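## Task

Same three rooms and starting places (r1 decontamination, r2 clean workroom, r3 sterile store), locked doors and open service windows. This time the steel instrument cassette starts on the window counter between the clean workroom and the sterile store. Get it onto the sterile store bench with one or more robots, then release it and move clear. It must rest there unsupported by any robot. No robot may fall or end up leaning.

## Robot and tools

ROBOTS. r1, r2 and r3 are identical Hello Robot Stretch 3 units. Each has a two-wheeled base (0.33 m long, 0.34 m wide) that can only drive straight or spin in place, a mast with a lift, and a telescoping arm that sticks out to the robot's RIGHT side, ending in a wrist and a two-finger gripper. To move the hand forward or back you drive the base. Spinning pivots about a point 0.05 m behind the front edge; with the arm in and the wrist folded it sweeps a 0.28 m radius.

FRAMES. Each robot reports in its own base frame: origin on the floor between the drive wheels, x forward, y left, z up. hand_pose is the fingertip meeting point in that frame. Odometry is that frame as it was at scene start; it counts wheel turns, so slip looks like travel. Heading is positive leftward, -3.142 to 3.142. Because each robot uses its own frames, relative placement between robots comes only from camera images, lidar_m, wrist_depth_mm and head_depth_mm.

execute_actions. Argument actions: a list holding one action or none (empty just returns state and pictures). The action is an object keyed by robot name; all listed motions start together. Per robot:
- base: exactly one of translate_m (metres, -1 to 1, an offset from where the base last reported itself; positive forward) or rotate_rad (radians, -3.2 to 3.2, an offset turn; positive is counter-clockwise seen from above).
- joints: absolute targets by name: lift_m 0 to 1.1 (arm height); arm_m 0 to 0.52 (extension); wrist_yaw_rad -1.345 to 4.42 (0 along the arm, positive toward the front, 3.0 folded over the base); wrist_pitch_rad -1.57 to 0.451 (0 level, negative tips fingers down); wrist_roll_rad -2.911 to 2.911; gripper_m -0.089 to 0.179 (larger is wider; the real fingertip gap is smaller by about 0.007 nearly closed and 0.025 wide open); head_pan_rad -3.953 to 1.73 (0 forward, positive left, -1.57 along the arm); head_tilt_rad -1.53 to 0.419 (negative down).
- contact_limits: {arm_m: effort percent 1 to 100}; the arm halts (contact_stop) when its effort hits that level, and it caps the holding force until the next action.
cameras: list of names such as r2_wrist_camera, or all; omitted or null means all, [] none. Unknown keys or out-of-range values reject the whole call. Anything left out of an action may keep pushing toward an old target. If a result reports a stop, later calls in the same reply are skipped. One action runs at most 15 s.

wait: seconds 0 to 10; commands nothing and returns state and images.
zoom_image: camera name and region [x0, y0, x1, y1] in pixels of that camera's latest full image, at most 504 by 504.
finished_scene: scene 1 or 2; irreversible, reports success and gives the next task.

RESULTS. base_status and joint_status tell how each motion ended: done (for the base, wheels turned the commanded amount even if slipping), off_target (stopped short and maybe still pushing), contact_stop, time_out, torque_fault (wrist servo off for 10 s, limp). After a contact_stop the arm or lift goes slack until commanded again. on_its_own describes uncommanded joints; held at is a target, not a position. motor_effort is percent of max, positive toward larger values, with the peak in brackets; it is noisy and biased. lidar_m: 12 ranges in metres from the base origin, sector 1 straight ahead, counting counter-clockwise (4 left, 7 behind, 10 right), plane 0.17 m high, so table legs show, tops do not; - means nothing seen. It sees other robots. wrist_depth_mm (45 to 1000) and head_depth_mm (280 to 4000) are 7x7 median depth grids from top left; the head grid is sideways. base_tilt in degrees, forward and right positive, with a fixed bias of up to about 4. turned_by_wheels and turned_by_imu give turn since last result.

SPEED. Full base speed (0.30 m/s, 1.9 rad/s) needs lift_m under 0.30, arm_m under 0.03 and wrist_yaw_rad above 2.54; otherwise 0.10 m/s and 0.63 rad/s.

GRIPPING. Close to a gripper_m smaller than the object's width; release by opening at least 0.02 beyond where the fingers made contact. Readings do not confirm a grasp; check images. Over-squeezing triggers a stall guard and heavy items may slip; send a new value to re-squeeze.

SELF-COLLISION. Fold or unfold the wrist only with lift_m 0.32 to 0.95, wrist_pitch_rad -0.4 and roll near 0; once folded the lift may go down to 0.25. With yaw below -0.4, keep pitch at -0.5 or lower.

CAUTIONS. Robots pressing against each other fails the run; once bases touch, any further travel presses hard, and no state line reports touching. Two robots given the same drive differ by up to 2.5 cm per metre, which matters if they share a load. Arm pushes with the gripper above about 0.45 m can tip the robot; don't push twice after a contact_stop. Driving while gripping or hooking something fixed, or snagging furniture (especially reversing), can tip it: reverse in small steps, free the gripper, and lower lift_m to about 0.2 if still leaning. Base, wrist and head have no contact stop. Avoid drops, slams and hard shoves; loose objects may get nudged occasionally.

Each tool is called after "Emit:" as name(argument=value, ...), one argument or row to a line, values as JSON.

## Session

Emit:
execute_actions(
  actions=[],
  cameras=["r1_nav_camera","r2_nav_camera","r3_nav_camera"],
)

Scene clock: 0.00 s.
r1.base_odometry: x=+0.000 y=+0.000 heading=+0.000 (m, m, rad; r1's odometry frame)
r1.turned_by_wheels: +0.000 (rad since the last result)
r1.turned_by_imu: +0.000 (rad since the last result)
r1.base_tilt: forward=+0.4 right=-0.5 (deg)
r1.lidar_m: 2.01 3.90 0.81 1.19 1.22 1.23 0.99 0.90 0.91 1.12 1.60 1.60
r1.head_depth_mm: 1864 1859 1846 1849 1835 1847 1854 / 2007 2050 1852 - 2139 2030 2022 / 2197 2288 2072 - 2401 2269 2208 / 1910 2614 2384 2680 2608 2544 2266 / 2030 2983 2986 2971 2946 2929 2294 / 2246 3291 3508 3536 3454 3253 2270 / 2272 3648 3984 3961 - 3276 2275
r1.base_status: not commanded
r1.joint_positions: lift_m=+0.405 arm_m=+0.001 wrist_yaw_rad=+2.882 wrist_pitch_rad=-0.511 wrist_roll_rad=+0.009 gripper_m=+0.037 head_pan_rad=+0.004 head_tilt_rad=-0.014
r1.joint_status: not commanded
r1.motor_effort: left_wheel=+1 right_wheel=+0 lift_m=+31 arm_m=-1 wrist_yaw_rad=+0 wrist_pitch_rad=+5 wrist_roll_rad=+0 gripper_m=+0 head_pan_rad=+0 head_tilt_rad=+1 (%)
r1.hand_pose: x=+0.0332 y=+0.0585 z=+0.3971 quat_wxyz=(+0.267, +0.704, +0.088, +0.652) (m; r1's base frame)
r1.wrist_depth_mm: - - - - - - - / - - - - - - - / 939 - - - - - - / 811 - 849 861 859 889 890 / 690 - 727 712 757 739 745 / 603 596 - 618 649 638 636 / 528 536 - 548 533 555 561
r2.base_odometry: x=+0.000 y=+0.000 heading=+0.000 (m, m, rad; r2's odometry frame)
r2.turned_by_wheels: +0.000 (rad since the last result)
r2.turned_by_imu: +0.000 (rad since the last result)
r2.base_tilt: forward=+0.9 right=+0.0 (deg)
r2.lidar_m: 1.45 1.45 1.71 2.19 2.19 1.62 1.43 1.43 1.68 2.59 2.59 1.65
r2.head_depth_mm: 1622 1617 1626 1614 1605 1607 1601 / 1582 1555 1454 1585 1575 1543 1548 / 1532 1507 1414 - - 1484 1505 / 1487 1451 1372 - - 1457 1461 / 1442 1425 1335 - - 1411 1413 / 1404 1385 1302 - - 1378 1377 / 1359 1174 1267 - 3787 1340 1343
r2.base_status: not commanded
r2.joint_positions: lift_m=+0.367 arm_m=+0.000 wrist_yaw_rad=+2.981 wrist_pitch_rad=-0.513 wrist_roll_rad=+0.011 gripper_m=+0.037 head_pan_rad=-0.014 head_tilt_rad=+0.011
r2.joint_status: not commanded
r2.motor_effort: left_wheel=+1 right_wheel=+0 lift_m=+27 arm_m=+0 wrist_yaw_rad=+0 wrist_pitch_rad=+6 wrist_roll_rad=+0 gripper_m=+0 head_pan_rad=+0 head_tilt_rad=+2 (%)
r2.hand_pose: x=+0.0125 y=+0.0638 z=+0.3585 quat_wxyz=(+0.235, +0.700, +0.123, +0.664) (m; r2's base frame)
r2.wrist_depth_mm: - - - - - - - / - - - - - - - / - 983 978 990 951 943 920 / 792 809 798 791 755 764 745 / 669 666 - 651 669 628 633 / 569 570 - 576 - 557 546 / 498 - - - 488 483 481
r3.base_odometry: x=+0.000 y=+0.000 heading=+0.000 (m, m, rad; r3's odometry frame)
r3.turned_by_wheels: +0.000 (rad since the last result)
r3.turned_by_imu: +0.000 (rad since the last result)
r3.base_tilt: forward=-0.4 right=-0.8 (deg)
r3.lidar_m: 0.93 0.92 1.02 1.08 1.08 1.07 0.74 2.16 2.14 1.73 1.72 1.13
r3.head_depth_mm: 1044 1052 1058 1062 1070 1079 1087 / 1004 1008 1013 1018 1025 1031 1038 / 957 964 971 976 983 991 995 / 924 929 933 940 945 948 957 / 887 892 898 905 908 914 919 / 856 863 865 870 874 878 882 / 825 830 835 840 843 846 854
r3.base_status: not commanded
r3.joint_positions: lift_m=+0.302 arm_m=-0.003 wrist_yaw_rad=+2.892 wrist_pitch_rad=-0.442 wrist_roll_rad=+0.019 gripper_m=+0.037 head_pan_rad=+0.014 head_tilt_rad=-0.002
r3.joint_status: not commanded
r3.motor_effort: left_wheel=+0 right_wheel=-1 lift_m=+19 arm_m=+0 wrist_yaw_rad=+0 wrist_pitch_rad=+4 wrist_roll_rad=+0 gripper_m=-1 head_pan_rad=+0 head_tilt_rad=+2 (%)
r3.hand_pose: x=+0.0334 y=+0.0720 z=+0.3090 quat_wxyz=(+0.241, +0.710, +0.066, +0.659) (m; r3's base frame)
r3.wrist_depth_mm: - - - - - 909 742 / - - - - - 978 788 / 807 878 861 878 894 898 792 / 681 - 720 707 705 736 740 / 577 - 600 597 608 618 621 / 499 505 - 512 522 522 531 / - - - 461 449 455 460
pictures: r1_nav_camera (sideways: a quarter turn counterclockwise sets it upright), r2_nav_camera (sideways: a quarter turn counterclockwise sets it upright), r3_nav_camera (sideways: a quarter turn counterclockwise sets it upright)
camera_calibration (this result's frames):
r1_nav_camera: T_world_to_cam=[[-0.0253232, -0.0080255, 0.999647, -1.26001], [-0.0292585, -0.999533, -0.00876576, 0.0675019], [0.999251, -0.0294702, 0.0250765, -0.0813588], [0, 0, 0, 1]] pos_world=[0.0513655, 0.0549606, 1.2622]
r2_nav_camera: T_world_to_cam=[[-0.0643659, -0.0346823, 0.997324, -1.25021], [-0.0213388, -0.99912, -0.0361219, 0.0984578], [0.997698, -0.0236067, 0.0635692, -0.127801], [0, 0, 0, 1]] pos_world=[0.0491374, 0.0519941, 1.25854]
r3_nav_camera: T_world_to_cam=[[0.00426842, 0.00778696, 0.999961, -1.26018], [0.0128358, -0.999888, 0.0077316, 0.0418361], [0.999909, 0.0128023, -0.00436789, -0.0426506], [0, 0, 0, 1]] pos_world=[0.0474887, 0.0521904, 1.25962]
Images, in order (width x height): r1_nav_camera 672x504, r2_nav_camera 672x504, r3_nav_camera 672x504.

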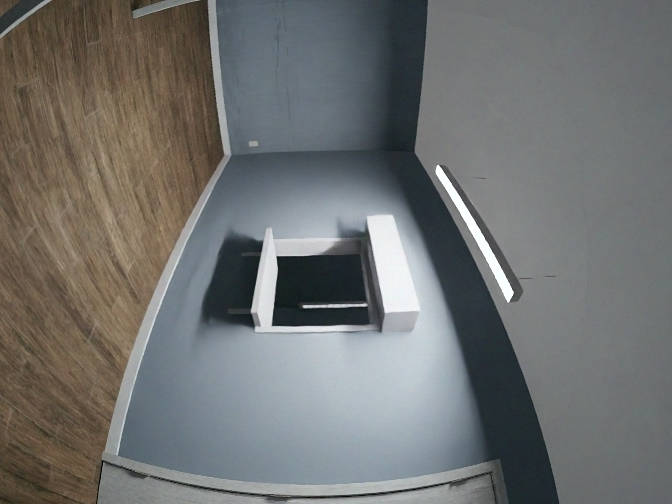

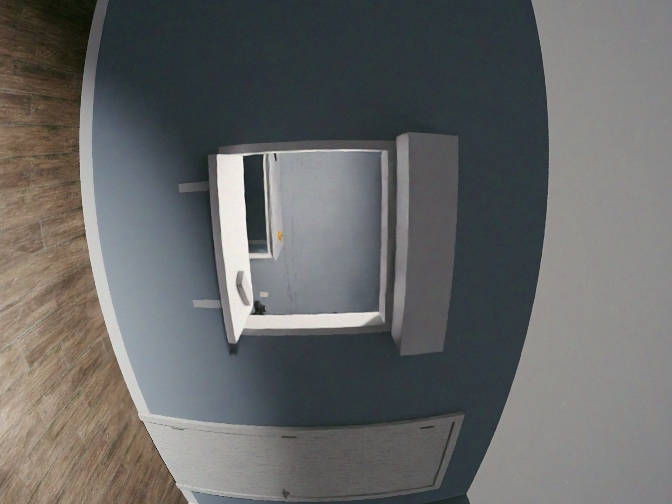

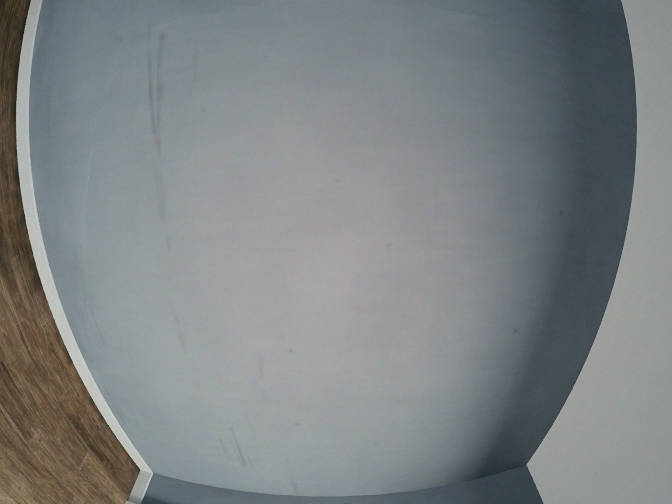

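Emit:
execute_actions(
  actions=[
    {"r3":{"base":{"rotate_rad":-1.24},"joints":{"lift_m":0.28}}},
  ],
  cameras=[],
)

Emit:
execute_actions(
  actions=[
    {"r3":{"base":{"translate_m":1.0}}},
  ],
  cameras=[],
)

Emit:
execute_actions(
  actions=[
    {"r3":{"base":{"translate_m":0.13}}},
  ],
  cameras=[],
)

Emit:
execute_actions(
  actions=[
    {"r3":{"base":{"rotate_rad":1.55}}},
  ],
  cameras=[],
)

Emit:
execute_actions(
  actions=[
    {"r3":{"base":{"translate_m":-1.0}}},
  ],
  cameras=[],
)

Emit:
execute_actions(
  actions=[
    {"r3":{"base":{"translate_m":-0.2},"joints":{"lift_m":0.95,"wrist_pitch_rad":-0.4,"gripper_m":0.179,"head_pan_rad":-1.57,"head_tilt_rad":-0.8}}},
  ],
  cameras=[],
)

Emit:
execute_actions(
  actions=[
    {"r3":{"joints":{"wrist_yaw_rad":0}}},
  ],
  cameras=[],
)

Emit:
execute_actions(
  actions=[
    {"r3":{"joints":{"lift_m":1.1,"wrist_pitch_rad":-1.57,"wrist_roll_rad":1.57,"arm_m":0.25}}},
  ],
  cameras=["r3_nav_camera","r3_wrist_camera"],
)

Scene clock: 9.90 s.
r1.base_odometry: x=+0.000 y=+0.000 heading=+0.000 (m, m, rad; r1's odometry frame)
r1.turned_by_wheels: +0.000 (rad since the last result)
r1.turned_by_imu: +0.000 (rad since the last result)
r1.base_tilt: forward=+0.4 right=-0.5 (deg)
r1.lidar_m: 2.01 3.88 0.81 1.19 1.22 1.23 0.98 0.90 0.91 1.13 1.59 1.60
r1.head_depth_mm: 1857 1839 1841 1826 1840 1839 1824 / 2000 2044 1857 - 2120 2027 2034 / 2211 2294 2085 - 2379 2244 2202 / 1906 2593 2370 2685 2615 2559 2312 / 2002 2983 2975 2982 2970 2927 2260 / 2253 3276 3489 3446 3454 3293 2308 / 2285 3577 3937 3940 3984 3299 2257
r1.base_status: not commanded
r1.joint_positions: lift_m=+0.405 arm_m=+0.001 wrist_yaw_rad=+2.882 wrist_pitch_rad=-0.511 wrist_roll_rad=+0.009 gripper_m=+0.037 head_pan_rad=+0.004 head_tilt_rad=-0.014
r1.joint_status: not commanded
r1.motor_effort: left_wheel=+0(0) right_wheel=+0(0) lift_m=+31(31) arm_m=-1(2) wrist_yaw_rad=+0(0) wrist_pitch_rad=+6(6) wrist_roll_rad=+0(0) gripper_m=-1(1) head_pan_rad=+0(1) head_tilt_rad=+1(1) (%)
r1.hand_pose: x=+0.0332 y=+0.0585 z=+0.3971 quat_wxyz=(+0.267, +0.704, +0.088, +0.652) (m; r1's base frame)
r1.wrist_depth_mm: - - - - - - - / - - - - - - - / 949 - - - - - - / 809 - 848 851 873 887 912 / 687 - 720 720 752 745 755 / 600 593 - 615 652 636 644 / 528 541 - 552 537 555 561
r2.base_odometry: x=+0.000 y=+0.000 heading=+0.000 (m, m, rad; r2's odometry frame)
r2.turned_by_wheels: +0.000 (rad since the last result)
r2.turned_by_imu: +0.000 (rad since the last result)
r2.base_tilt: forward=+0.6 right=+0.1 (deg)
r2.lidar_m: 1.45 1.45 1.71 2.19 2.19 1.62 1.43 1.43 1.69 2.59 2.58 1.64
r2.head_depth_mm: 1630 1612 1619 1617 1600 1596 1593 / 1574 1565 1456 1587 1579 1542 1548 / 1526 1509 1414 - - 1495 1493 / 1489 1465 1372 - - 1458 1457 / 1446 1420 1331 - - 1418 1422 / 1400 1381 1300 - - 1380 1374 / 1366 1175 1269 - 3777 1329 1342
r2.base_status: not commanded
r2.joint_positions: lift_m=+0.367 arm_m=+0.000 wrist_yaw_rad=+2.981 wrist_pitch_rad=-0.513 wrist_roll_rad=+0.011 gripper_m=+0.037 head_pan_rad=-0.014 head_tilt_rad=+0.011
r2.joint_status: not commanded
r2.motor_effort: left_wheel=+0(0) right_wheel=+0(0) lift_m=+27(27) arm_m=+0(0) wrist_yaw_rad=+1(1) wrist_pitch_rad=+6(6) wrist_roll_rad=+0(0) gripper_m=+0(0) head_pan_rad=+0(0) head_tilt_rad=+2(2) (%)
r2.hand_pose: x=+0.0125 y=+0.0638 z=+0.3585 quat_wxyz=(+0.235, +0.700, +0.123, +0.664) (m; r2's base frame)
r2.wrist_depth_mm: - - - - - - - / - - - - - - - / - - 966 961 964 948 920 / 812 803 774 778 774 749 755 / 683 665 - 653 671 636 628 / 579 568 - 570 - 556 546 / 504 - - - 486 490 483
r3.base_odometry: x=+0.000 y=+0.000 heading=-1.240 (m, m, rad; r3's odometry frame)
r3.turned_by_wheels: -1.240 (rad since the last result)
r3.turned_by_imu: -1.258 (rad since the last result)
r3.base_tilt: forward=-0.3 right=-0.8 (deg)
r3.lidar_m: 1.72 1.34 0.96 0.92 0.95 1.13 1.08 1.07 1.07 0.74 2.54 1.82
r3.head_depth_mm: 1682 1695 1712 1717 1742 1758 1776 / 1679 1689 1711 1724 1733 1759 1775 / 1677 1673 1689 1694 1717 1720 1738 / 1660 1670 1688 1697 1711 1733 1739 / 1664 1671 1675 1697 1715 1731 1743 / 1663 1658 1663 1691 1704 1716 1734 / 1656 1659 1671 1682 1698 1719 1725
r3.base_status: done
r3.joint_positions: lift_m=+0.280 arm_m=-0.003 wrist_yaw_rad=+2.892 wrist_pitch_rad=-0.443 wrist_roll_rad=+0.019 gripper_m=+0.037 head_pan_rad=+0.014 head_tilt_rad=-0.002
r3.joint_status: all done
r3.motor_effort: left_wheel=+5(18) right_wheel=-5(10) lift_m=+13(14) arm_m=-1(0) wrist_yaw_rad=+0(0) wrist_pitch_rad=+4(4) wrist_roll_rad=+0(0) gripper_m=-1(0) head_pan_rad=+0(0) head_tilt_rad=+3(3) (%)
r3.hand_pose: x=+0.0334 y=+0.0719 z=+0.2874 quat_wxyz=(+0.241, +0.710, +0.066, +0.659) (m; r3's base frame)
r3.wrist_depth_mm: - 856 891 938 - - - / - 911 940 - - - - / 763 844 833 841 867 883 889 / 648 - 674 679 684 703 698 / 548 - 583 567 568 577 590 / 482 - - 489 488 497 503 / - - - 429 431 428 436
pictures: none
No camera images: the call's "cameras" was empty. Leave "cameras" out to get every camera's image.

Scene clock: 14.93 s.
r1.base_odometry: x=+0.000 y=+0.000 heading=+0.000 (m, m, rad; r1's odometry frame)
r1.turned_by_wheels: +0.000 (rad since the last result)
r1.turned_by_imu: +0.000 (rad since the last result)
r1.base_tilt: forward=+0.4 right=-0.5 (deg)
r1.lidar_m: 2.01 3.88 0.81 1.19 1.22 1.23 0.99 0.90 0.91 1.12 1.60 1.60
r1.head_depth_mm: 1856 1852 1852 1852 1853 1839 1842 / 2008 2052 1868 - 2114 2050 2026 / 2197 2272 2095 - 2369 2275 2210 / 1902 2590 2348 2644 2605 2561 2324 / 2029 2983 2976 2978 2933 2921 2275 / 2248 3272 3455 3514 3508 3296 2290 / 2273 3625 - - - 3259 2232
r1.base_status: not commanded
r1.joint_positions: lift_m=+0.405 arm_m=+0.001 wrist_yaw_rad=+2.882 wrist_pitch_rad=-0.511 wrist_roll_rad=+0.009 gripper_m=+0.037 head_pan_rad=+0.004 head_tilt_rad=-0.014
r1.joint_status: not commanded
r1.motor_effort: left_wheel=+1(0) right_wheel=+0(0) lift_m=+31(31) arm_m=+0(0) wrist_yaw_rad=+0(0) wrist_pitch_rad=+5(6) wrist_roll_rad=+0(0) gripper_m=+0(0) head_pan_rad=-1(1) head_tilt_rad=+1(2) (%)
r1.hand_pose: x=+0.0332 y=+0.0585 z=+0.3971 quat_wxyz=(+0.267, +0.704, +0.088, +0.652) (m; r1's base frame)
r1.wrist_depth_mm: - - - - - - - / - - - - - - - / 949 - - - - - - / 795 - 846 850 870 886 904 / 687 - 723 719 753 736 752 / 604 597 - 617 654 632 638 / 525 545 - 542 539 549 566
r2.base_odometry: x=+0.000 y=+0.000 heading=+0.000 (m, m, rad; r2's odometry frame)
r2.turned_by_wheels: +0.000 (rad since the last result)
r2.turned_by_imu: +0.000 (rad since the last result)
r2.base_tilt: forward=+0.9 right=+0.2 (deg)
r2.lidar_m: 1.44 1.45 1.72 2.19 2.19 1.62 1.43 1.43 1.69 2.58 2.58 1.65
r2.head_depth_mm: 1636 1620 1611 1616 1609 1598 1598 / 1578 1560 1450 1589 1577 1542 1538 / 1530 1496 1410 - - 1485 1504 / 1488 1465 1375 - - 1455 1459 / 1448 1427 1343 - - 1417 1419 / 1402 1380 1302 - - 1381 1386 / 1363 1171 1274 - 3781 1335 1343
r2.base_status: not commanded
r2.joint_positions: lift_m=+0.367 arm_m=+0.000 wrist_yaw_rad=+2.981 wrist_pitch_rad=-0.513 wrist_roll_rad=+0.011 gripper_m=+0.037 head_pan_rad=-0.014 head_tilt_rad=+0.011
r2.joint_status: not commanded
r2.motor_effort: left_wheel=+0(0) right_wheel=-1(1) lift_m=+27(26) arm_m=+0(0) wrist_yaw_rad=+0(2) wrist_pitch_rad=+6(6) wrist_roll_rad=+0(0) gripper_m=+0(1) head_pan_rad=+0(0) head_tilt_rad=+2(3) (%)
r2.hand_pose: x=+0.0125 y=+0.0638 z=+0.3585 quat_wxyz=(+0.235, +0.700, +0.123, +0.664) (m; r2's base frame)
r2.wrist_depth_mm: - - - - - - - / - - - - - - - / 986 985 979 964 945 931 929 / 806 808 805 771 771 754 737 / 684 666 - 651 662 639 626 / 579 571 - 576 - 557 544 / 504 - - - 487 488 477
r3.base_odometry: x=+0.325 y=-0.946 heading=-1.240 (m, m, rad; r3's odometry frame)
r3.turned_by_wheels: +0.000 (rad since the last result)
r3.turned_by_imu: +0.000 (rad since the last result)
r3.base_tilt: forward=-0.4 right=-0.8 (deg)
r3.lidar_m: 0.72 0.74 0.99 0.95 0.98 1.31 2.08 1.35 2.42 3.22 1.08 0.74
r3.head_depth_mm: 681 688 692 672 678 685 691 / 656 667 673 677 687 693 699 / 661 667 673 679 685 691 698 / 660 666 671 677 683 690 697 / 659 664 671 676 682 690 696 / 657 662 670 675 681 687 693 / 656 662 667 674 679 686 691
r3.base_status: done
r3.joint_positions: lift_m=+0.280 arm_m=-0.003 wrist_yaw_rad=+2.892 wrist_pitch_rad=-0.443 wrist_roll_rad=+0.019 gripper_m=+0.037 head_pan_rad=+0.014 head_tilt_rad=-0.002
r3.joint_status: not commanded
r3.motor_effort: left_wheel=+4(19) right_wheel=-5(7) lift_m=+13(13) arm_m=+0(0) wrist_yaw_rad=+0(1) wrist_pitch_rad=+4(4) wrist_roll_rad=+1(0) gripper_m=-1(1) head_pan_rad=+0(0) head_tilt_rad=+3(3) (%)
r3.hand_pose: x=+0.0334 y=+0.0719 z=+0.2874 quat_wxyz=(+0.241, +0.710, +0.066, +0.659) (m; r3's base frame)
r3.wrist_depth_mm: - 884 903 973 - 945 692 / - 916 954 - - 958 687 / 767 833 835 827 847 865 711 / 652 - 677 675 690 706 670 / 551 - 573 563 566 583 587 / 475 - - 482 491 490 496 / - - - 433 429 437 436
pictures: none
No camera images: the call's "cameras" was empty. Leave "cameras" out to get every camera's image.

Scene clock: 17.13 s.
r1.base_odometry: x=+0.000 y=+0.000 heading=+0.000 (m, m, rad; r1's odometry frame)
r1.turned_by_wheels: +0.000 (rad since the last result)
r1.turned_by_imu: +0.000 (rad since the last result)
r1.base_tilt: forward=+0.4 right=-0.6 (deg)
r1.lidar_m: 2.01 3.90 0.81 1.19 1.22 1.23 0.99 0.90 0.91 1.12 1.59 1.60
r1.head_depth_mm: 1870 1836 1838 1839 1835 1833 1807 / 2009 2061 1840 - 2121 2036 2036 / 2207 2292 2089 - 2378 2274 2219 / 1924 2581 2348 2696 2636 2593 2287 / 2013 2986 2980 2995 2973 2917 2303 / 2247 3275 3514 3447 3476 3222 2253 / 2279 3574 3967 3990 - 3315 2275
r1.base_status: not commanded
r1.joint_positions: lift_m=+0.405 arm_m=+0.001 wrist_yaw_rad=+2.882 wrist_pitch_rad=-0.511 wrist_roll_rad=+0.009 gripper_m=+0.037 head_pan_rad=+0.004 head_tilt_rad=-0.014
r1.joint_status: not commanded
r1.motor_effort: left_wheel=+1(1) right_wheel=+0(0) lift_m=+31(31) arm_m=-1(0) wrist_yaw_rad=+0(0) wrist_pitch_rad=+6(6) wrist_roll_rad=+0(0) gripper_m=+0(0) head_pan_rad=+0(0) head_tilt_rad=+2(1) (%)
r1.hand_pose: x=+0.0332 y=+0.0585 z=+0.3971 quat_wxyz=(+0.267, +0.704, +0.088, +0.652) (m; r1's base frame)
r1.wrist_depth_mm: - - - - - - - / - - - - - - - / 954 - - - - - - / 814 - 843 867 865 880 890 / 693 - 727 722 754 738 755 / 595 595 - 621 643 628 643 / 529 540 - 547 539 561 565
r2.base_odometry: x=+0.000 y=+0.000 heading=+0.000 (m, m, rad; r2's odometry frame)
r2.turned_by_wheels: +0.000 (rad since the last result)
r2.turned_by_imu: +0.000 (rad since the last result)
r2.base_tilt: forward=+0.6 right=+0.0 (deg)
r2.lidar_m: 1.45 1.45 1.71 2.19 2.19 1.62 1.43 1.43 1.69 2.58 2.59 1.65
r2.head_depth_mm: 1629 1622 1610 1613 1604 1597 1589 / 1583 1556 1456 1587 1577 1542 1547 / 1534 1503 1414 - - 1488 1499 / 1490 1471 1371 - - 1451 1459 / 1436 1419 1334 - - 1412 1420 / 1405 1386 1299 - - 1382 1376 / 1363 1175 1265 - 3774 1332 1344
r2.base_status: not commanded
r2.joint_positions: lift_m=+0.367 arm_m=+0.000 wrist_yaw_rad=+2.981 wrist_pitch_rad=-0.513 wrist_roll_rad=+0.011 gripper_m=+0.037 head_pan_rad=-0.014 head_tilt_rad=+0.011
r2.joint_status: not commanded
r2.motor_effort: left_wheel=+0(0) right_wheel=+0(0) lift_m=+27(27) arm_m=+0(0) wrist_yaw_rad=+1(0) wrist_pitch_rad=+6(6) wrist_roll_rad=+1(0) gripper_m=+0(1) head_pan_rad=+0(0) head_tilt_rad=+2(3) (%)
r2.hand_pose: x=+0.0125 y=+0.0638 z=+0.3585 quat_wxyz=(+0.235, +0.700, +0.123, +0.664) (m; r2's base frame)
r2.wrist_depth_mm: - - - - - - - / - - - - - - - / - 986 979 963 950 958 924 / 822 798 790 779 766 755 750 / 665 676 - 653 670 633 646 / 574 569 - 575 - 547 549 / 503 - - - 485 485 475
r3.base_odometry: x=+0.367 y=-1.069 heading=-1.240 (m, m, rad; r3's odometry frame)
r3.turned_by_wheels: +0.000 (rad since the last result)
r3.turned_by_imu: +0.000 (rad since the last result)
r3.base_tilt: forward=-0.5 right=-0.8 (deg)
r3.lidar_m: 0.59 0.61 0.81 0.95 0.98 1.31 2.22 1.46 2.49 2.65 0.89 0.60
r3.head_depth_mm: 524 528 533 538 545 548 553 / 534 540 543 548 553 558 561 / 533 538 543 547 552 557 562 / 531 537 542 546 551 556 561 / 530 536 541 545 550 555 560 / 530 534 539 544 549 554 559 / 528 534 538 544 547 552 558
r3.base_status: done
r3.joint_positions: lift_m=+0.280 arm_m=-0.003 wrist_yaw_rad=+2.892 wrist_pitch_rad=-0.443 wrist_roll_rad=+0.019 gripper_m=+0.037 head_pan_rad=+0.014 head_tilt_rad=-0.002
r3.joint_status: not commanded
r3.motor_effort: left_wheel=+4(18) right_wheel=-5(9) lift_m=+13(13) arm_m=+0(0) wrist_yaw_rad=+0(0) wrist_pitch_rad=+4(4) wrist_roll_rad=+0(0) gripper_m=-1(1) head_pan_rad=+0(0) head_tilt_rad=+2(3) (%)
r3.hand_pose: x=+0.0334 y=+0.0719 z=+0.2874 quat_wxyz=(+0.241, +0.710, +0.066, +0.659) (m; r3's base frame)
r3.wrist_depth_mm: - 876 903 976 - 744 564 / - 935 964 - - 772 572 / 746 819 823 854 844 785 584 / 648 - 657 695 687 692 599 / 547 - 580 567 569 585 572 / 480 - - 490 494 492 500 / - - - 437 424 435 442
pictures: none
No camera images: the call's "cameras" was empty. Leave "cameras" out to get every camera's image.

Scene clock: 19.53 s.
r1.base_odometry: x=+0.000 y=+0.000 heading=+0.000 (m, m, rad; r1's odometry frame)
r1.turned_by_wheels: +0.000 (rad since the last result)
r1.turned_by_imu: +0.000 (rad since the last result)
r1.base_tilt: forward=+0.3 right=-0.5 (deg)
r1.lidar_m: 2.01 3.90 0.81 1.19 1.22 1.23 0.98 0.90 0.91 1.13 1.60 1.60
r1.head_depth_mm: 1854 1863 1841 1859 1827 1836 1823 / 2011 2042 1867 - 2111 2041 2016 / 2185 2304 2089 - 2393 2265 2205 / 1913 2605 2360 2703 2651 2563 2293 / 2024 2951 2991 2954 2955 2917 2279 / 2239 3264 3493 3519 3568 3199 2313 / 2280 3618 - - 3983 3264 2267
r1.base_status: not commanded
r1.joint_positions: lift_m=+0.405 arm_m=+0.001 wrist_yaw_rad=+2.882 wrist_pitch_rad=-0.511 wrist_roll_rad=+0.009 gripper_m=+0.037 head_pan_rad=+0.004 head_tilt_rad=-0.014
r1.joint_status: not commanded
r1.motor_effort: left_wheel=+0(1) right_wheel=+0(0) lift_m=+31(31) arm_m=+0(0) wrist_yaw_rad=+0(0) wrist_pitch_rad=+6(6) wrist_roll_rad=+0(0) gripper_m=-1(1) head_pan_rad=+0(0) head_tilt_rad=+1(1) (%)
r1.hand_pose: x=+0.0332 y=+0.0585 z=+0.3971 quat_wxyz=(+0.267, +0.704, +0.088, +0.652) (m; r1's base frame)
r1.wrist_depth_mm: - - - - - - - / - - - - - - - / 950 - - - - - - / 809 - 835 855 876 878 897 / 684 - 725 712 755 741 744 / 605 595 - 629 657 636 637 / 531 538 - 555 539 554 568
r2.base_odometry: x=+0.000 y=+0.000 heading=+0.000 (m, m, rad; r2's odometry frame)
r2.turned_by_wheels: +0.000 (rad since the last result)
r2.turned_by_imu: +0.000 (rad since the last result)
r2.base_tilt: forward=+0.9 right=+0.0 (deg)
r2.lidar_m: 1.45 1.45 1.71 2.19 2.19 1.62 1.43 1.43 1.69 2.58 2.59 1.64
r2.head_depth_mm: 1629 1624 1614 1617 1600 1606 1598 / 1575 1563 1467 1575 1583 1549 1554 / 1526 1503 1418 - - 1490 1497 / 1481 1454 1372 - - 1451 1458 / 1444 1412 1332 - - 1408 1421 / 1402 1384 1295 - - 1375 1375 / 1360 1174 1267 - 3862 1335 1350
r2.base_status: not commanded
r2.joint_positions: lift_m=+0.367 arm_m=+0.000 wrist_yaw_rad=+2.981 wrist_pitch_rad=-0.513 wrist_roll_rad=+0.011 gripper_m=+0.037 head_pan_rad=-0.014 head_tilt_rad=+0.011
r2.joint_status: not commanded
r2.motor_effort: left_wheel=+0(0) right_wheel=-1(0) lift_m=+27(27) arm_m=+0(0) wrist_yaw_rad=+0(1) wrist_pitch_rad=+6(6) wrist_roll_rad=+0(0) gripper_m=+0(0) head_pan_rad=+0(0) head_tilt_rad=+3(2) (%)
r2.hand_pose: x=+0.0125 y=+0.0638 z=+0.3585 quat_wxyz=(+0.235, +0.700, +0.123, +0.664) (m; r2's base frame)
r2.wrist_depth_mm: - - - - - - - / - - - - - - - / 997 - 991 961 972 940 926 / 813 801 793 776 753 767 754 / 681 663 - 649 662 650 631 / 571 568 - 582 - 551 548 / 506 - - - 487 479 480
r3.base_odometry: x=+0.367 y=-1.069 heading=+0.310 (m, m, rad; r3's odometry frame)
r3.turned_by_wheels: +1.550 (rad since the last result)
r3.turned_by_imu: +1.574 (rad since the last result)
r3.base_tilt: forward=-0.5 right=-0.8 (deg)
r3.lidar_m: 0.95 0.97 1.29 2.22 2.27 2.48 2.88 0.91 0.61 0.59 0.61 0.80
r3.head_depth_mm: 900 904 914 921 930 939 949 / 895 902 911 920 925 937 944 / 891 899 904 913 923 932 939 / 887 896 903 908 918 927 935 / 885 892 898 906 916 922 931 / 879 888 896 904 910 918 928 / 878 886 892 901 908 917 926
r3.base_status: done
r3.joint_positions: lift_m=+0.280 arm_m=-0.003 wrist_yaw_rad=+2.892 wrist_pitch_rad=-0.443 wrist_roll_rad=+0.019 gripper_m=+0.037 head_pan_rad=+0.014 head_tilt_rad=-0.002
r3.joint_status: not commanded
r3.motor_effort: left_wheel=-4(15) right_wheel=+3(13) lift_m=+13(13) arm_m=+0(0) wrist_yaw_rad=+1(1) wrist_pitch_rad=+4(4) wrist_roll_rad=+0(0) gripper_m=-1(1) head_pan_rad=-1(0) head_tilt_rad=+2(3) (%)
r3.hand_pose: x=+0.0334 y=+0.0719 z=+0.2874 quat_wxyz=(+0.241, +0.710, +0.066, +0.659) (m; r3's base frame)
r3.wrist_depth_mm: - - - - - - 899 / - - - - - - 917 / 767 821 828 832 842 859 841 / 641 - 662 669 683 694 711 / 545 - 572 570 575 575 580 / 477 - - 486 483 494 495 / - - - 435 429 435 435
pictures: none
No camera images: the call's "cameras" was empty. Leave "cameras" out to get every camera's image.

Scene clock: 24.57 s.
r1.base_odometry: x=+0.000 y=+0.000 heading=+0.000 (m, m, rad; r1's odometry frame)
r1.turned_by_wheels: +0.000 (rad since the last result)
r1.turned_by_imu: +0.000 (rad since the last result)
r1.base_tilt: forward=+0.3 right=-0.5 (deg)
r1.lidar_m: 2.01 3.87 0.81 1.19 1.22 1.23 0.99 0.90 0.90 1.13 1.59 1.60
r1.head_depth_mm: 1864 1852 1848 1850 1828 1849 1827 / 2008 2038 1838 - 2125 2036 2024 / 2189 2266 2072 - 2394 2272 2184 / 1924 2573 2375 2734 2591 2567 2318 / 2038 2965 3008 2934 2920 2932 2255 / 2234 3294 3488 3572 3540 3193 2296 / 2247 3627 3938 - 3978 3280 2253
r1.base_status: not commanded
r1.joint_positions: lift_m=+0.405 arm_m=+0.001 wrist_yaw_rad=+2.882 wrist_pitch_rad=-0.511 wrist_roll_rad=+0.009 gripper_m=+0.037 head_pan_rad=+0.004 head_tilt_rad=-0.014
r1.joint_status: not commanded
r1.motor_effort: left_wheel=+0(1) right_wheel=+0(0) lift_m=+31(31) arm_m=+0(1) wrist_yaw_rad=+0(0) wrist_pitch_rad=+6(6) wrist_roll_rad=+0(0) gripper_m=+0(0) head_pan_rad=-1(0) head_tilt_rad=+1(2) (%)
r1.hand_pose: x=+0.0332 y=+0.0585 z=+0.3971 quat_wxyz=(+0.267, +0.704, +0.088, +0.652) (m; r1's base frame)
r1.wrist_depth_mm: - - - - - - - / - - - - - - - / 969 - - - - - - / 808 - 842 844 857 877 884 / 685 - 727 716 744 733 749 / 596 596 - 617 648 632 642 / 530 544 - 550 531 554 560
r2.base_odometry: x=+0.000 y=+0.000 heading=+0.000 (m, m, rad; r2's odometry frame)
r2.turned_by_wheels: +0.000 (rad since the last result)
r2.turned_by_imu: +0.000 (rad since the last result)
r2.base_tilt: forward=+0.9 right=+0.0 (deg)
r2.lidar_m: 1.45 1.45 1.71 2.19 2.19 1.62 1.43 1.43 1.68 2.58 2.59 1.65
r2.head_depth_mm: 1625 1618 1618 1612 1608 1597 1593 / 1571 1563 1458 1577 1580 1546 1545 / 1519 1510 1407 - - 1490 1506 / 1492 1466 1381 - - 1455 1456 / 1444 1423 1340 - - 1414 1420 / 1392 1381 1301 - - 1387 1377 / 1368 1173 1275 - 3756 1337 1337
r2.base_status: not commanded
r2.joint_positions: lift_m=+0.367 arm_m=+0.000 wrist_yaw_rad=+2.981 wrist_pitch_rad=-0.513 wrist_roll_rad=+0.011 gripper_m=+0.037 head_pan_rad=-0.014 head_tilt_rad=+0.011
r2.joint_status: not commanded
r2.motor_effort: left_wheel=+0(0) right_wheel=+0(1) lift_m=+27(27) arm_m=+0(0) wrist_yaw_rad=+1(1) wrist_pitch_rad=+6(6) wrist_roll_rad=+1(1) gripper_m=+0(0) head_pan_rad=+0(0) head_tilt_rad=+3(2) (%)
r2.hand_pose: x=+0.0125 y=+0.0638 z=+0.3585 quat_wxyz=(+0.235, +0.700, +0.123, +0.664) (m; r2's base frame)
r2.wrist_depth_mm: - - - - - - - / - - - - - - - / - - 998 961 935 940 921 / 804 809 784 784 765 764 736 / 686 683 - 655 657 637 641 / 576 572 - 575 - 549 548 / 505 - - - 486 480 478
r3.base_odometry: x=-0.585 y=-1.374 heading=+0.310 (m, m, rad; r3's odometry frame)
r3.turned_by_wheels: +0.000 (rad since the last result)
r3.turned_by_imu: +0.002 (rad since the last result)
r3.base_tilt: forward=-0.5 right=-0.7 (deg)
r3.lidar_m: 1.95 2.01 2.28 1.26 1.67 1.67 2.82 0.97 0.69 0.65 0.67 0.89
r3.head_depth_mm: 1660 1730 1767 1809 1868 1905 1890 / 1897 1923 1930 1946 1975 1989 1978 / 1892 1908 1928 1931 1959 1967 1977 / 1882 1892 1922 1936 1940 1971 1980 / 1863 1891 1907 1934 1945 1957 1970 / 1866 1892 1893 1916 1929 1941 1951 / 1868 1877 1893 1902 1933 1943 1951
r3.base_status: done
r3.joint_positions: lift_m=+0.280 arm_m=-0.003 wrist_yaw_rad=+2.892 wrist_pitch_rad=-0.443 wrist_roll_rad=+0.019 gripper_m=+0.037 head_pan_rad=+0.014 head_tilt_rad=-0.002
r3.joint_status: not commanded
r3.motor_effort: left_wheel=-4(19) right_wheel=+3(6) lift_m=+13(13) arm_m=+0(0) wrist_yaw_rad=+0(1) wrist_pitch_rad=+4(4) wrist_roll_rad=+0(0) gripper_m=-1(1) head_pan_rad=+0(0) head_tilt_rad=+2(3) (%)
r3.hand_pose: x=+0.0334 y=+0.0718 z=+0.2873 quat_wxyz=(+0.241, +0.710, +0.066, +0.659) (m; r3's base frame)
r3.wrist_depth_mm: - - - - - - - / - - - - - - - / 775 834 834 855 860 874 894 / 645 - 663 682 689 695 712 / 546 - 581 572 577 580 580 / 487 - - 489 499 497 503 / - - - 429 430 435 438
pictures: none
No camera images: the call's "cameras" was empty. Leave "cameras" out to get every camera's image.

Scene clock: 31.50 s.
r1.base_odometry: x=+0.000 y=+0.000 heading=+0.000 (m, m, rad; r1's odometry frame)
r1.turned_by_wheels: +0.000 (rad since the last result)
r1.turned_by_imu: +0.000 (rad since the last result)
r1.base_tilt: forward=+0.4 right=-0.6 (deg)
r1.lidar_m: 2.01 3.89 0.81 1.19 1.22 1.23 0.98 0.90 0.91 1.12 1.59 1.60
r1.head_depth_mm: 1854 1854 1859 1823 1847 1850 1823 / 1995 2052 1858 - 2105 2019 2013 / 2204 2311 2084 - 2365 2267 2203 / 1918 2568 2370 2701 2632 2544 2317 / 1999 2986 3045 2986 2972 2963 2283 / 2237 3321 3456 3508 3427 3237 2276 / 2281 3634 3849 - - 3285 2279
r1.base_status: not commanded
r1.joint_positions: lift_m=+0.405 arm_m=+0.001 wrist_yaw_rad=+2.882 wrist_pitch_rad=-0.511 wrist_roll_rad=+0.009 gripper_m=+0.037 head_pan_rad=+0.004 head_tilt_rad=-0.014
r1.joint_status: not commanded
r1.motor_effort: left_wheel=+0(1) right_wheel=+0(0) lift_m=+31(31) arm_m=-1(1) wrist_yaw_rad=+0(0) wrist_pitch_rad=+5(6) wrist_roll_rad=+0(0) gripper_m=-1(1) head_pan_rad=-1(0) head_tilt_rad=+1(1) (%)
r1.hand_pose: x=+0.0332 y=+0.0585 z=+0.3971 quat_wxyz=(+0.267, +0.704, +0.088, +0.652) (m; r1's base frame)
r1.wrist_depth_mm: - - - - - - - / - - - - - - - / 958 - - - - - - / 793 - 840 870 868 883 891 / 691 - 727 727 763 746 748 / 601 598 - 623 653 630 642 / 533 543 - 545 543 557 564
r2.base_odometry: x=+0.000 y=+0.000 heading=+0.000 (m, m, rad; r2's odometry frame)
r2.turned_by_wheels: +0.000 (rad since the last result)
r2.turned_by_imu: +0.001 (rad since the last result)
r2.base_tilt: forward=+0.8 right=+0.1 (deg)
r2.lidar_m: 1.44 1.45 1.71 2.19 2.19 1.62 1.43 1.43 1.69 2.59 2.59 1.64
r2.head_depth_mm: 1636 1622 1618 1614 1606 1611 1604 / 1579 1569 1450 1583 1579 1549 1548 / 1535 1501 1410 - - 1498 1498 / 1482 1468 1372 - - 1457 1457 / 1434 1426 1336 - - 1412 1423 / 1398 1388 1309 - - 1375 1375 / 1362 1175 1267 - 3751 1328 1347
r2.base_status: not commanded
r2.joint_positions: lift_m=+0.367 arm_m=+0.000 wrist_yaw_rad=+2.981 wrist_pitch_rad=-0.513 wrist_roll_rad=+0.011 gripper_m=+0.037 head_pan_rad=-0.014 head_tilt_rad=+0.011
r2.joint_status: not commanded
r2.motor_effort: left_wheel=+0(0) right_wheel=-1(0) lift_m=+27(27) arm_m=+0(0) wrist_yaw_rad=+0(1) wrist_pitch_rad=+6(6) wrist_roll_rad=+0(1) gripper_m=+0(0) head_pan_rad=+0(0) head_tilt_rad=+3(2) (%)
r2.hand_pose: x=+0.0125 y=+0.0638 z=+0.3585 quat_wxyz=(+0.235, +0.700, +0.123, +0.664) (m; r2's base frame)
r2.wrist_depth_mm: - - - - - - - / - - - - - - - / - 999 - 973 970 930 945 / 822 811 778 778 760 765 764 / 670 660 - 648 657 646 635 / 567 566 - 576 - 544 547 / 503 - - - 487 484 481
r3.base_odometry: x=-0.775 y=-1.435 heading=+0.310 (m, m, rad; r3's odometry frame)
r3.turned_by_wheels: +0.000 (rad since the last result)
r3.turned_by_imu: +0.001 (rad since the last result)
r3.base_tilt: forward=-0.5 right=-0.7 (deg)
r3.lidar_m: 2.16 2.21 1.30 1.87 1.53 2.75 2.62 0.98 0.70 0.66 0.68 0.90
r3.head_depth_mm: 3308 856 698 - - 1274 1124 / 3217 862 681 777 - 1279 1153 / 3190 871 686 883 - - - / 3247 876 690 881 - 1291 - / 3265 885 695 655 - 1297 1144 / 3294 897 699 904 1143 1301 1149 / 3282 904 705 897 1131 1301 1155
r3.base_status: done
r3.joint_positions: lift_m=+0.950 arm_m=-0.003 wrist_yaw_rad=+2.892 wrist_pitch_rad=-0.422 wrist_roll_rad=+0.019 gripper_m=+0.179 head_pan_rad=-1.563 head_tilt_rad=-0.790
r3.joint_status: all done
r3.motor_effort: left_wheel=-4(18) right_wheel=+3(9) lift_m=+23(25) arm_m=+0(0) wrist_yaw_rad=+1(0) wrist_pitch_rad=+6(8) wrist_roll_rad=+0(0) gripper_m=-1(96) head_pan_rad=-3(33) head_tilt_rad=-7(55) (%)
r3.hand_pose: x=+0.0340 y=+0.0746 z=+0.9615 quat_wxyz=(+0.234, +0.710, +0.059, +0.661) (m; r3's base frame)
r3.wrist_depth_mm: - - - - - - - / - - - - - - - / - - - - - - - / - - - - - - - / - - - - - - - / - - - - - - - / - - - - - - -
pictures: none
No camera images: the call's "cameras" was empty. Leave "cameras" out to get every camera's image.

Scene clock: 33.93 s.
r1.base_odometry: x=+0.000 y=+0.000 heading=+0.000 (m, m, rad; r1's odometry frame)
r1.turned_by_wheels: +0.000 (rad since the last result)
r1.turned_by_imu: +0.000 (rad since the last result)
r1.base_tilt: forward=+0.4 right=-0.5 (deg)
r1.lidar_m: 2.01 3.89 0.81 1.19 1.22 1.23 0.98 0.90 0.91 1.12 1.59 1.60
r1.head_depth_mm: 1856 1869 1856 1833 1855 1840 1837 / 1998 2040 1839 - 2108 2033 2020 / 2177 2293 2090 - 2423 2244 2235 / 1914 2582 2370 2642 2632 2571 2305 / 1996 2988 2980 2984 2970 2887 2288 / 2259 3310 3482 3470 3549 3255 2273 / 2278 3578 3928 3936 - 3263 2248
r1.base_status: not commanded
r1.joint_positions: lift_m=+0.405 arm_m=+0.001 wrist_yaw_rad=+2.882 wrist_pitch_rad=-0.511 wrist_roll_rad=+0.009 gripper_m=+0.037 head_pan_rad=+0.004 head_tilt_rad=-0.014
r1.joint_status: not commanded
r1.motor_effort: left_wheel=+1(1) right_wheel=+0(0) lift_m=+31(31) arm_m=-1(0) wrist_yaw_rad=-1(0) wrist_pitch_rad=+6(6) wrist_roll_rad=+0(0) gripper_m=+0(1) head_pan_rad=+0(1) head_tilt_rad=+1(1) (%)
r1.hand_pose: x=+0.0332 y=+0.0585 z=+0.3971 quat_wxyz=(+0.267, +0.704, +0.088, +0.652) (m; r1's base frame)
r1.wrist_depth_mm: - - - - - - - / - - - - - - - / 951 - - - - - - / 804 - 830 851 852 877 896 / 686 - 735 708 741 732 749 / 604 594 - 617 645 636 646 / 530 538 - 550 535 556 565
r2.base_odometry: x=+0.000 y=+0.000 heading=+0.000 (m, m, rad; r2's odometry frame)
r2.turned_by_wheels: +0.000 (rad since the last result)
r2.turned_by_imu: +0.000 (rad since the last result)
r2.base_tilt: forward=+0.8 right=+0.1 (deg)
r2.lidar_m: 1.45 1.45 1.71 2.20 2.19 1.62 1.43 1.43 1.68 2.58 2.58 1.64
r2.head_depth_mm: 1632 1619 1619 1614 1600 1606 1598 / 1578 1562 1458 1581 1578 1541 1538 / 1527 1503 1413 - - 1489 1502 / 1491 1464 1378 - - 1457 1462 / 1443 1418 1333 - - 1418 1420 / 1403 1379 1307 - - 1384 1380 / 1371 1175 1269 - 3835 1333 1340
r2.base_status: not commanded
r2.joint_positions: lift_m=+0.367 arm_m=+0.000 wrist_yaw_rad=+2.981 wrist_pitch_rad=-0.513 wrist_roll_rad=+0.011 gripper_m=+0.037 head_pan_rad=-0.014 head_tilt_rad=+0.011
r2.joint_status: not commanded
r2.motor_effort: left_wheel=+0(0) right_wheel=+0(0) lift_m=+27(26) arm_m=+0(0) wrist_yaw_rad=+1(0) wrist_pitch_rad=+6(6) wrist_roll_rad=+0(0) gripper_m=-1(0) head_pan_rad=+0(0) head_tilt_rad=+2(2) (%)
r2.hand_pose: x=+0.0125 y=+0.0638 z=+0.3585 quat_wxyz=(+0.235, +0.700, +0.123, +0.664) (m; r2's base frame)
r2.wrist_depth_mm: - - - - - - - / - - - - - - - / - 987 986 957 947 935 915 / 821 802 803 771 757 767 751 / 671 658 - 652 665 648 632 / 581 576 - 574 - 559 540 / 509 - - - 488 485 483
r3.base_odometry: x=-0.775 y=-1.435 heading=+0.310 (m, m, rad; r3's odometry frame)
r3.turned_by_wheels: +0.000 (rad since the last result)
r3.turned_by_imu: +0.000 (rad since the last result)
r3.base_tilt: forward=-0.4 right=-0.7 (deg)
r3.lidar_m: 2.15 2.22 1.30 1.87 1.53 2.75 2.61 0.99 0.69 0.66 0.68 0.90
r3.head_depth_mm: 3300 857 698 - - - 1115 / 3191 864 682 - - - 1133 / 3195 871 707 - - - 1137 / 3290 878 710 927 1231 1293 1144 / 3305 886 696 919 1166 1296 1146 / 3277 894 700 907 1148 1298 1151 / 3270 903 704 896 1131 1298 1150
r3.base_status: not commanded
r3.joint_positions: lift_m=+0.950 arm_m=-0.003 wrist_yaw_rad=+0.002 wrist_pitch_rad=-0.422 wrist_roll_rad=+0.019 gripper_m=+0.179 head_pan_rad=-1.563 head_tilt_rad=-0.790
r3.joint_status: all done
r3.motor_effort: left_wheel=-4(4) right_wheel=+3(3) lift_m=+23(23) arm_m=-1(0) wrist_yaw_rad=-2(3) wrist_pitch_rad=+6(7) wrist_roll_rad=+0(0) gripper_m=-1(1) head_pan_rad=-2(3) head_tilt_rad=-6(6) (%)
r3.hand_pose: x=-0.0211 y=-0.3663 z=+0.9615 quat_wxyz=(+0.685, +0.148, -0.697, -0.149) (m; r3's base frame)
r3.wrist_depth_mm: 420 - - - - - - / 427 556 514 622 647 649 623 / 444 433 448 463 469 475 481 / 353 358 363 369 373 379 380 / 349 571 579 581 581 481 591 / - 647 661 656 677 685 680 / 749 761 783 788 786 789 824
pictures: none
No camera images: the call's "cameras" was empty. Leave "cameras" out to get every camera's image.

Scene clock: 37.03 s.
r1.base_odometry: x=+0.000 y=+0.000 heading=+0.000 (m, m, rad; r1's odometry frame)
r1.turned_by_wheels: +0.000 (rad since the last result)
r1.turned_by_imu: +0.000 (rad since the last result)
r1.base_tilt: forward=+0.4 right=-0.6 (deg)
r1.lidar_m: 2.01 3.89 0.81 1.19 1.22 1.22 0.99 0.90 0.91 1.12 1.60 1.60
r1.head_depth_mm: 1847 1863 1854 1860 1851 1855 1827 / 1995 2028 1858 - 2126 2031 2019 / 2186 2294 2098 - 2348 2276 2225 / 1923 2547 2351 2654 2626 2558 2329 / 2020 2955 2951 2942 2950 2890 2284 / 2210 3297 3490 3444 3481 3237 2271 / 2254 3645 - 3984 - 3233 2269
r1.base_status: not commanded
r1.joint_positions: lift_m=+0.405 arm_m=+0.001 wrist_yaw_rad=+2.882 wrist_pitch_rad=-0.511 wrist_roll_rad=+0.009 gripper_m=+0.037 head_pan_rad=+0.004 head_tilt_rad=-0.014
r1.joint_status: not commanded
r1.motor_effort: left_wheel=+0(1) right_wheel=+0(0) lift_m=+31(31) arm_m=+0(0) wrist_yaw_rad=+0(0) wrist_pitch_rad=+6(6) wrist_roll_rad=+0(0) gripper_m=-1(0) head_pan_rad=-1(0) head_tilt_rad=+2(0) (%)
r1.hand_pose: x=+0.0332 y=+0.0585 z=+0.3971 quat_wxyz=(+0.267, +0.704, +0.088, +0.652) (m; r1's base frame)
r1.wrist_depth_mm: - - - - - - - / - - - - - - - / 937 - - - - - - / 813 - 845 839 864 859 882 / 693 - 730 714 760 734 744 / 598 601 - 617 650 633 641 / 530 540 - 545 539 556 563
r2.base_odometry: x=+0.000 y=+0.000 heading=+0.000 (m, m, rad; r2's odometry frame)
r2.turned_by_wheels: +0.000 (rad since the last result)
r2.turned_by_imu: +0.000 (rad since the last result)
r2.base_tilt: forward=+0.9 right=+0.0 (deg)
r2.lidar_m: 1.45 1.45 1.71 2.19 2.20 1.62 1.43 1.43 1.68 2.58 2.58 1.65
r2.head_depth_mm: 1622 1625 1620 1613 1607 1606 1591 / 1573 1559 1445 1579 1574 1539 1544 / 1534 1506 1410 - - 1493 1497 / 1490 1458 1375 - - 1453 1460 / 1449 1422 1333 - - 1417 1419 / 1396 1386 1307 - - 1374 1376 / 1370 1175 1269 - 3801 1334 1342
r2.base_status: not commanded
r2.joint_positions: lift_m=+0.367 arm_m=+0.000 wrist_yaw_rad=+2.981 wrist_pitch_rad=-0.513 wrist_roll_rad=+0.011 gripper_m=+0.037 head_pan_rad=-0.014 head_tilt_rad=+0.011
r2.joint_status: not commanded
r2.motor_effort: left_wheel=+0(1) right_wheel=+0(1) lift_m=+27(27) arm_m=+0(0) wrist_yaw_rad=+1(1) wrist_pitch_rad=+6(6) wrist_roll_rad=+1(0) gripper_m=+0(1) head_pan_rad=+0(0) head_tilt_rad=+2(2) (%)
r2.hand_pose: x=+0.0125 y=+0.0638 z=+0.3585 quat_wxyz=(+0.235, +0.700, +0.123, +0.664) (m; r2's base frame)
r2.wrist_depth_mm: - - - - - - - / - - - - - - - / - - 987 965 956 945 908 / 823 802 770 779 784 762 754 / 679 665 - 641 665 641 629 / 570 579 - 574 - 548 549 / 499 - - - 486 484 479
r3.base_odometry: x=-0.775 y=-1.435 heading=+0.310 (m, m, rad; r3's odometry frame)
r3.turned_by_wheels: +0.000 (rad since the last result)
r3.turned_by_imu: +0.000 (rad since the last result)
r3.base_tilt: forward=-0.5 right=-0.8 (deg)
r3.lidar_m: 2.15 2.21 1.30 1.87 1.53 2.74 2.62 0.98 0.69 0.66 0.68 0.90
r3.head_depth_mm: 3306 841 675 966 1248 1271 1121 / 3193 832 680 954 1227 1283 1132 / - 837 685 948 1207 1283 1133 / - 847 686 927 1184 1294 1137 / 3276 885 694 919 1167 1296 1147 / 3276 895 699 902 1149 1303 1148 / 3286 902 705 898 1133 1302 1150
r3.base_status: not commanded
r3.joint_positions: lift_m=+1.099 arm_m=+0.250 wrist_yaw_rad=+0.000 wrist_pitch_rad=-1.559 wrist_roll_rad=+1.564 gripper_m=+0.179 head_pan_rad=-1.563 head_tilt_rad=-0.790
r3.joint_status: all done
joint sent to its limit — the command would take r3.wrist_pitch_rad past its lower limit, so that joint was sent only as far as its limit.
r3.motor_effort: left_wheel=-4(5) right_wheel=+3(3) lift_m=+23(25) arm_m=+3(3) wrist_yaw_rad=-2(3) wrist_pitch_rad=-2(5) wrist_roll_rad=+4(4) gripper_m=-1(0) head_pan_rad=-2(2) head_tilt_rad=-6(6) (%)
r3.hand_pose: x=-0.0216 y=-0.3733 z=+0.9814 quat_wxyz=(+0.003, +0.002, -0.711, -0.703) (m; r3's base frame)
r3.wrist_depth_mm: 260 263 - - - - - / 267 268 - - - - - / 276 280 - - - - - / 287 287 - - - - - / - 296 - - - - - / - 304 - - - - - / 314 316 - - - - -
pictures: r3_nav_camera (sideways: a quarter turn counterclockwise sets it upright), r3_wrist_camera
camera_calibration (this result's frames):
r3_nav_camera: T_world_to_cam=[[0.0130952, -0.712097, 0.701959, -0.87135], [-0.999904, -0.0125148, 0.00595793, 0.0503303], [0.00454225, -0.701969, -0.712193, 0.884543], [0, 0, 0, 1]] pos_world=[0.0577182, 0.00106634, 1.24132]
r3_wrist_camera: T_world_to_cam=[[-0.0384737, 0.999259, 0.000819499, 0.362991], [0.976779, 0.0374352, 0.210956, -0.149909], [0.210769, 0.00891673, -0.977495, 1.13039], [0, 0, 0, 1]] pos_world=[-0.0778576, -0.36719, 1.13628]
Images, in order (width x height): r3_nav_camera 672x504, r3_wrist_camera 644x364.

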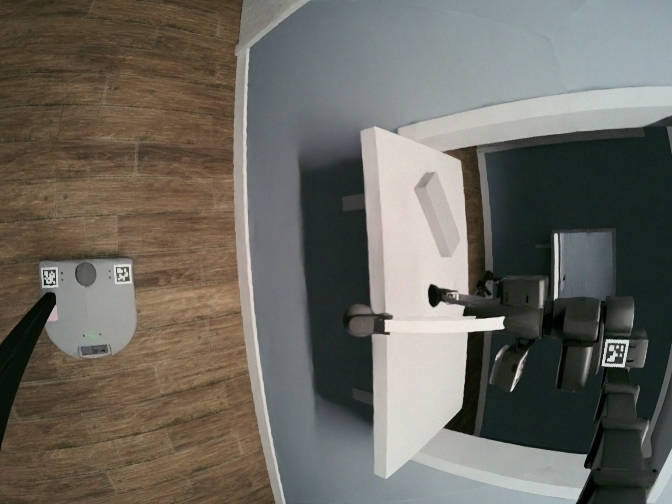

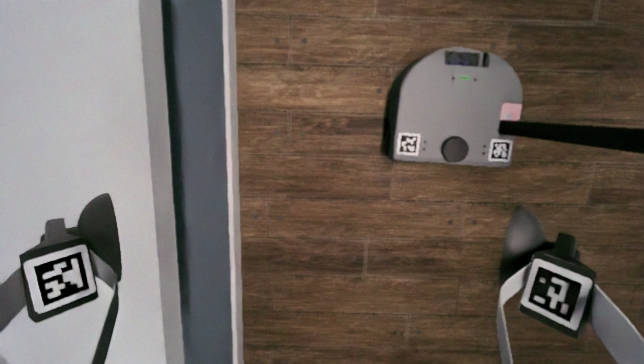

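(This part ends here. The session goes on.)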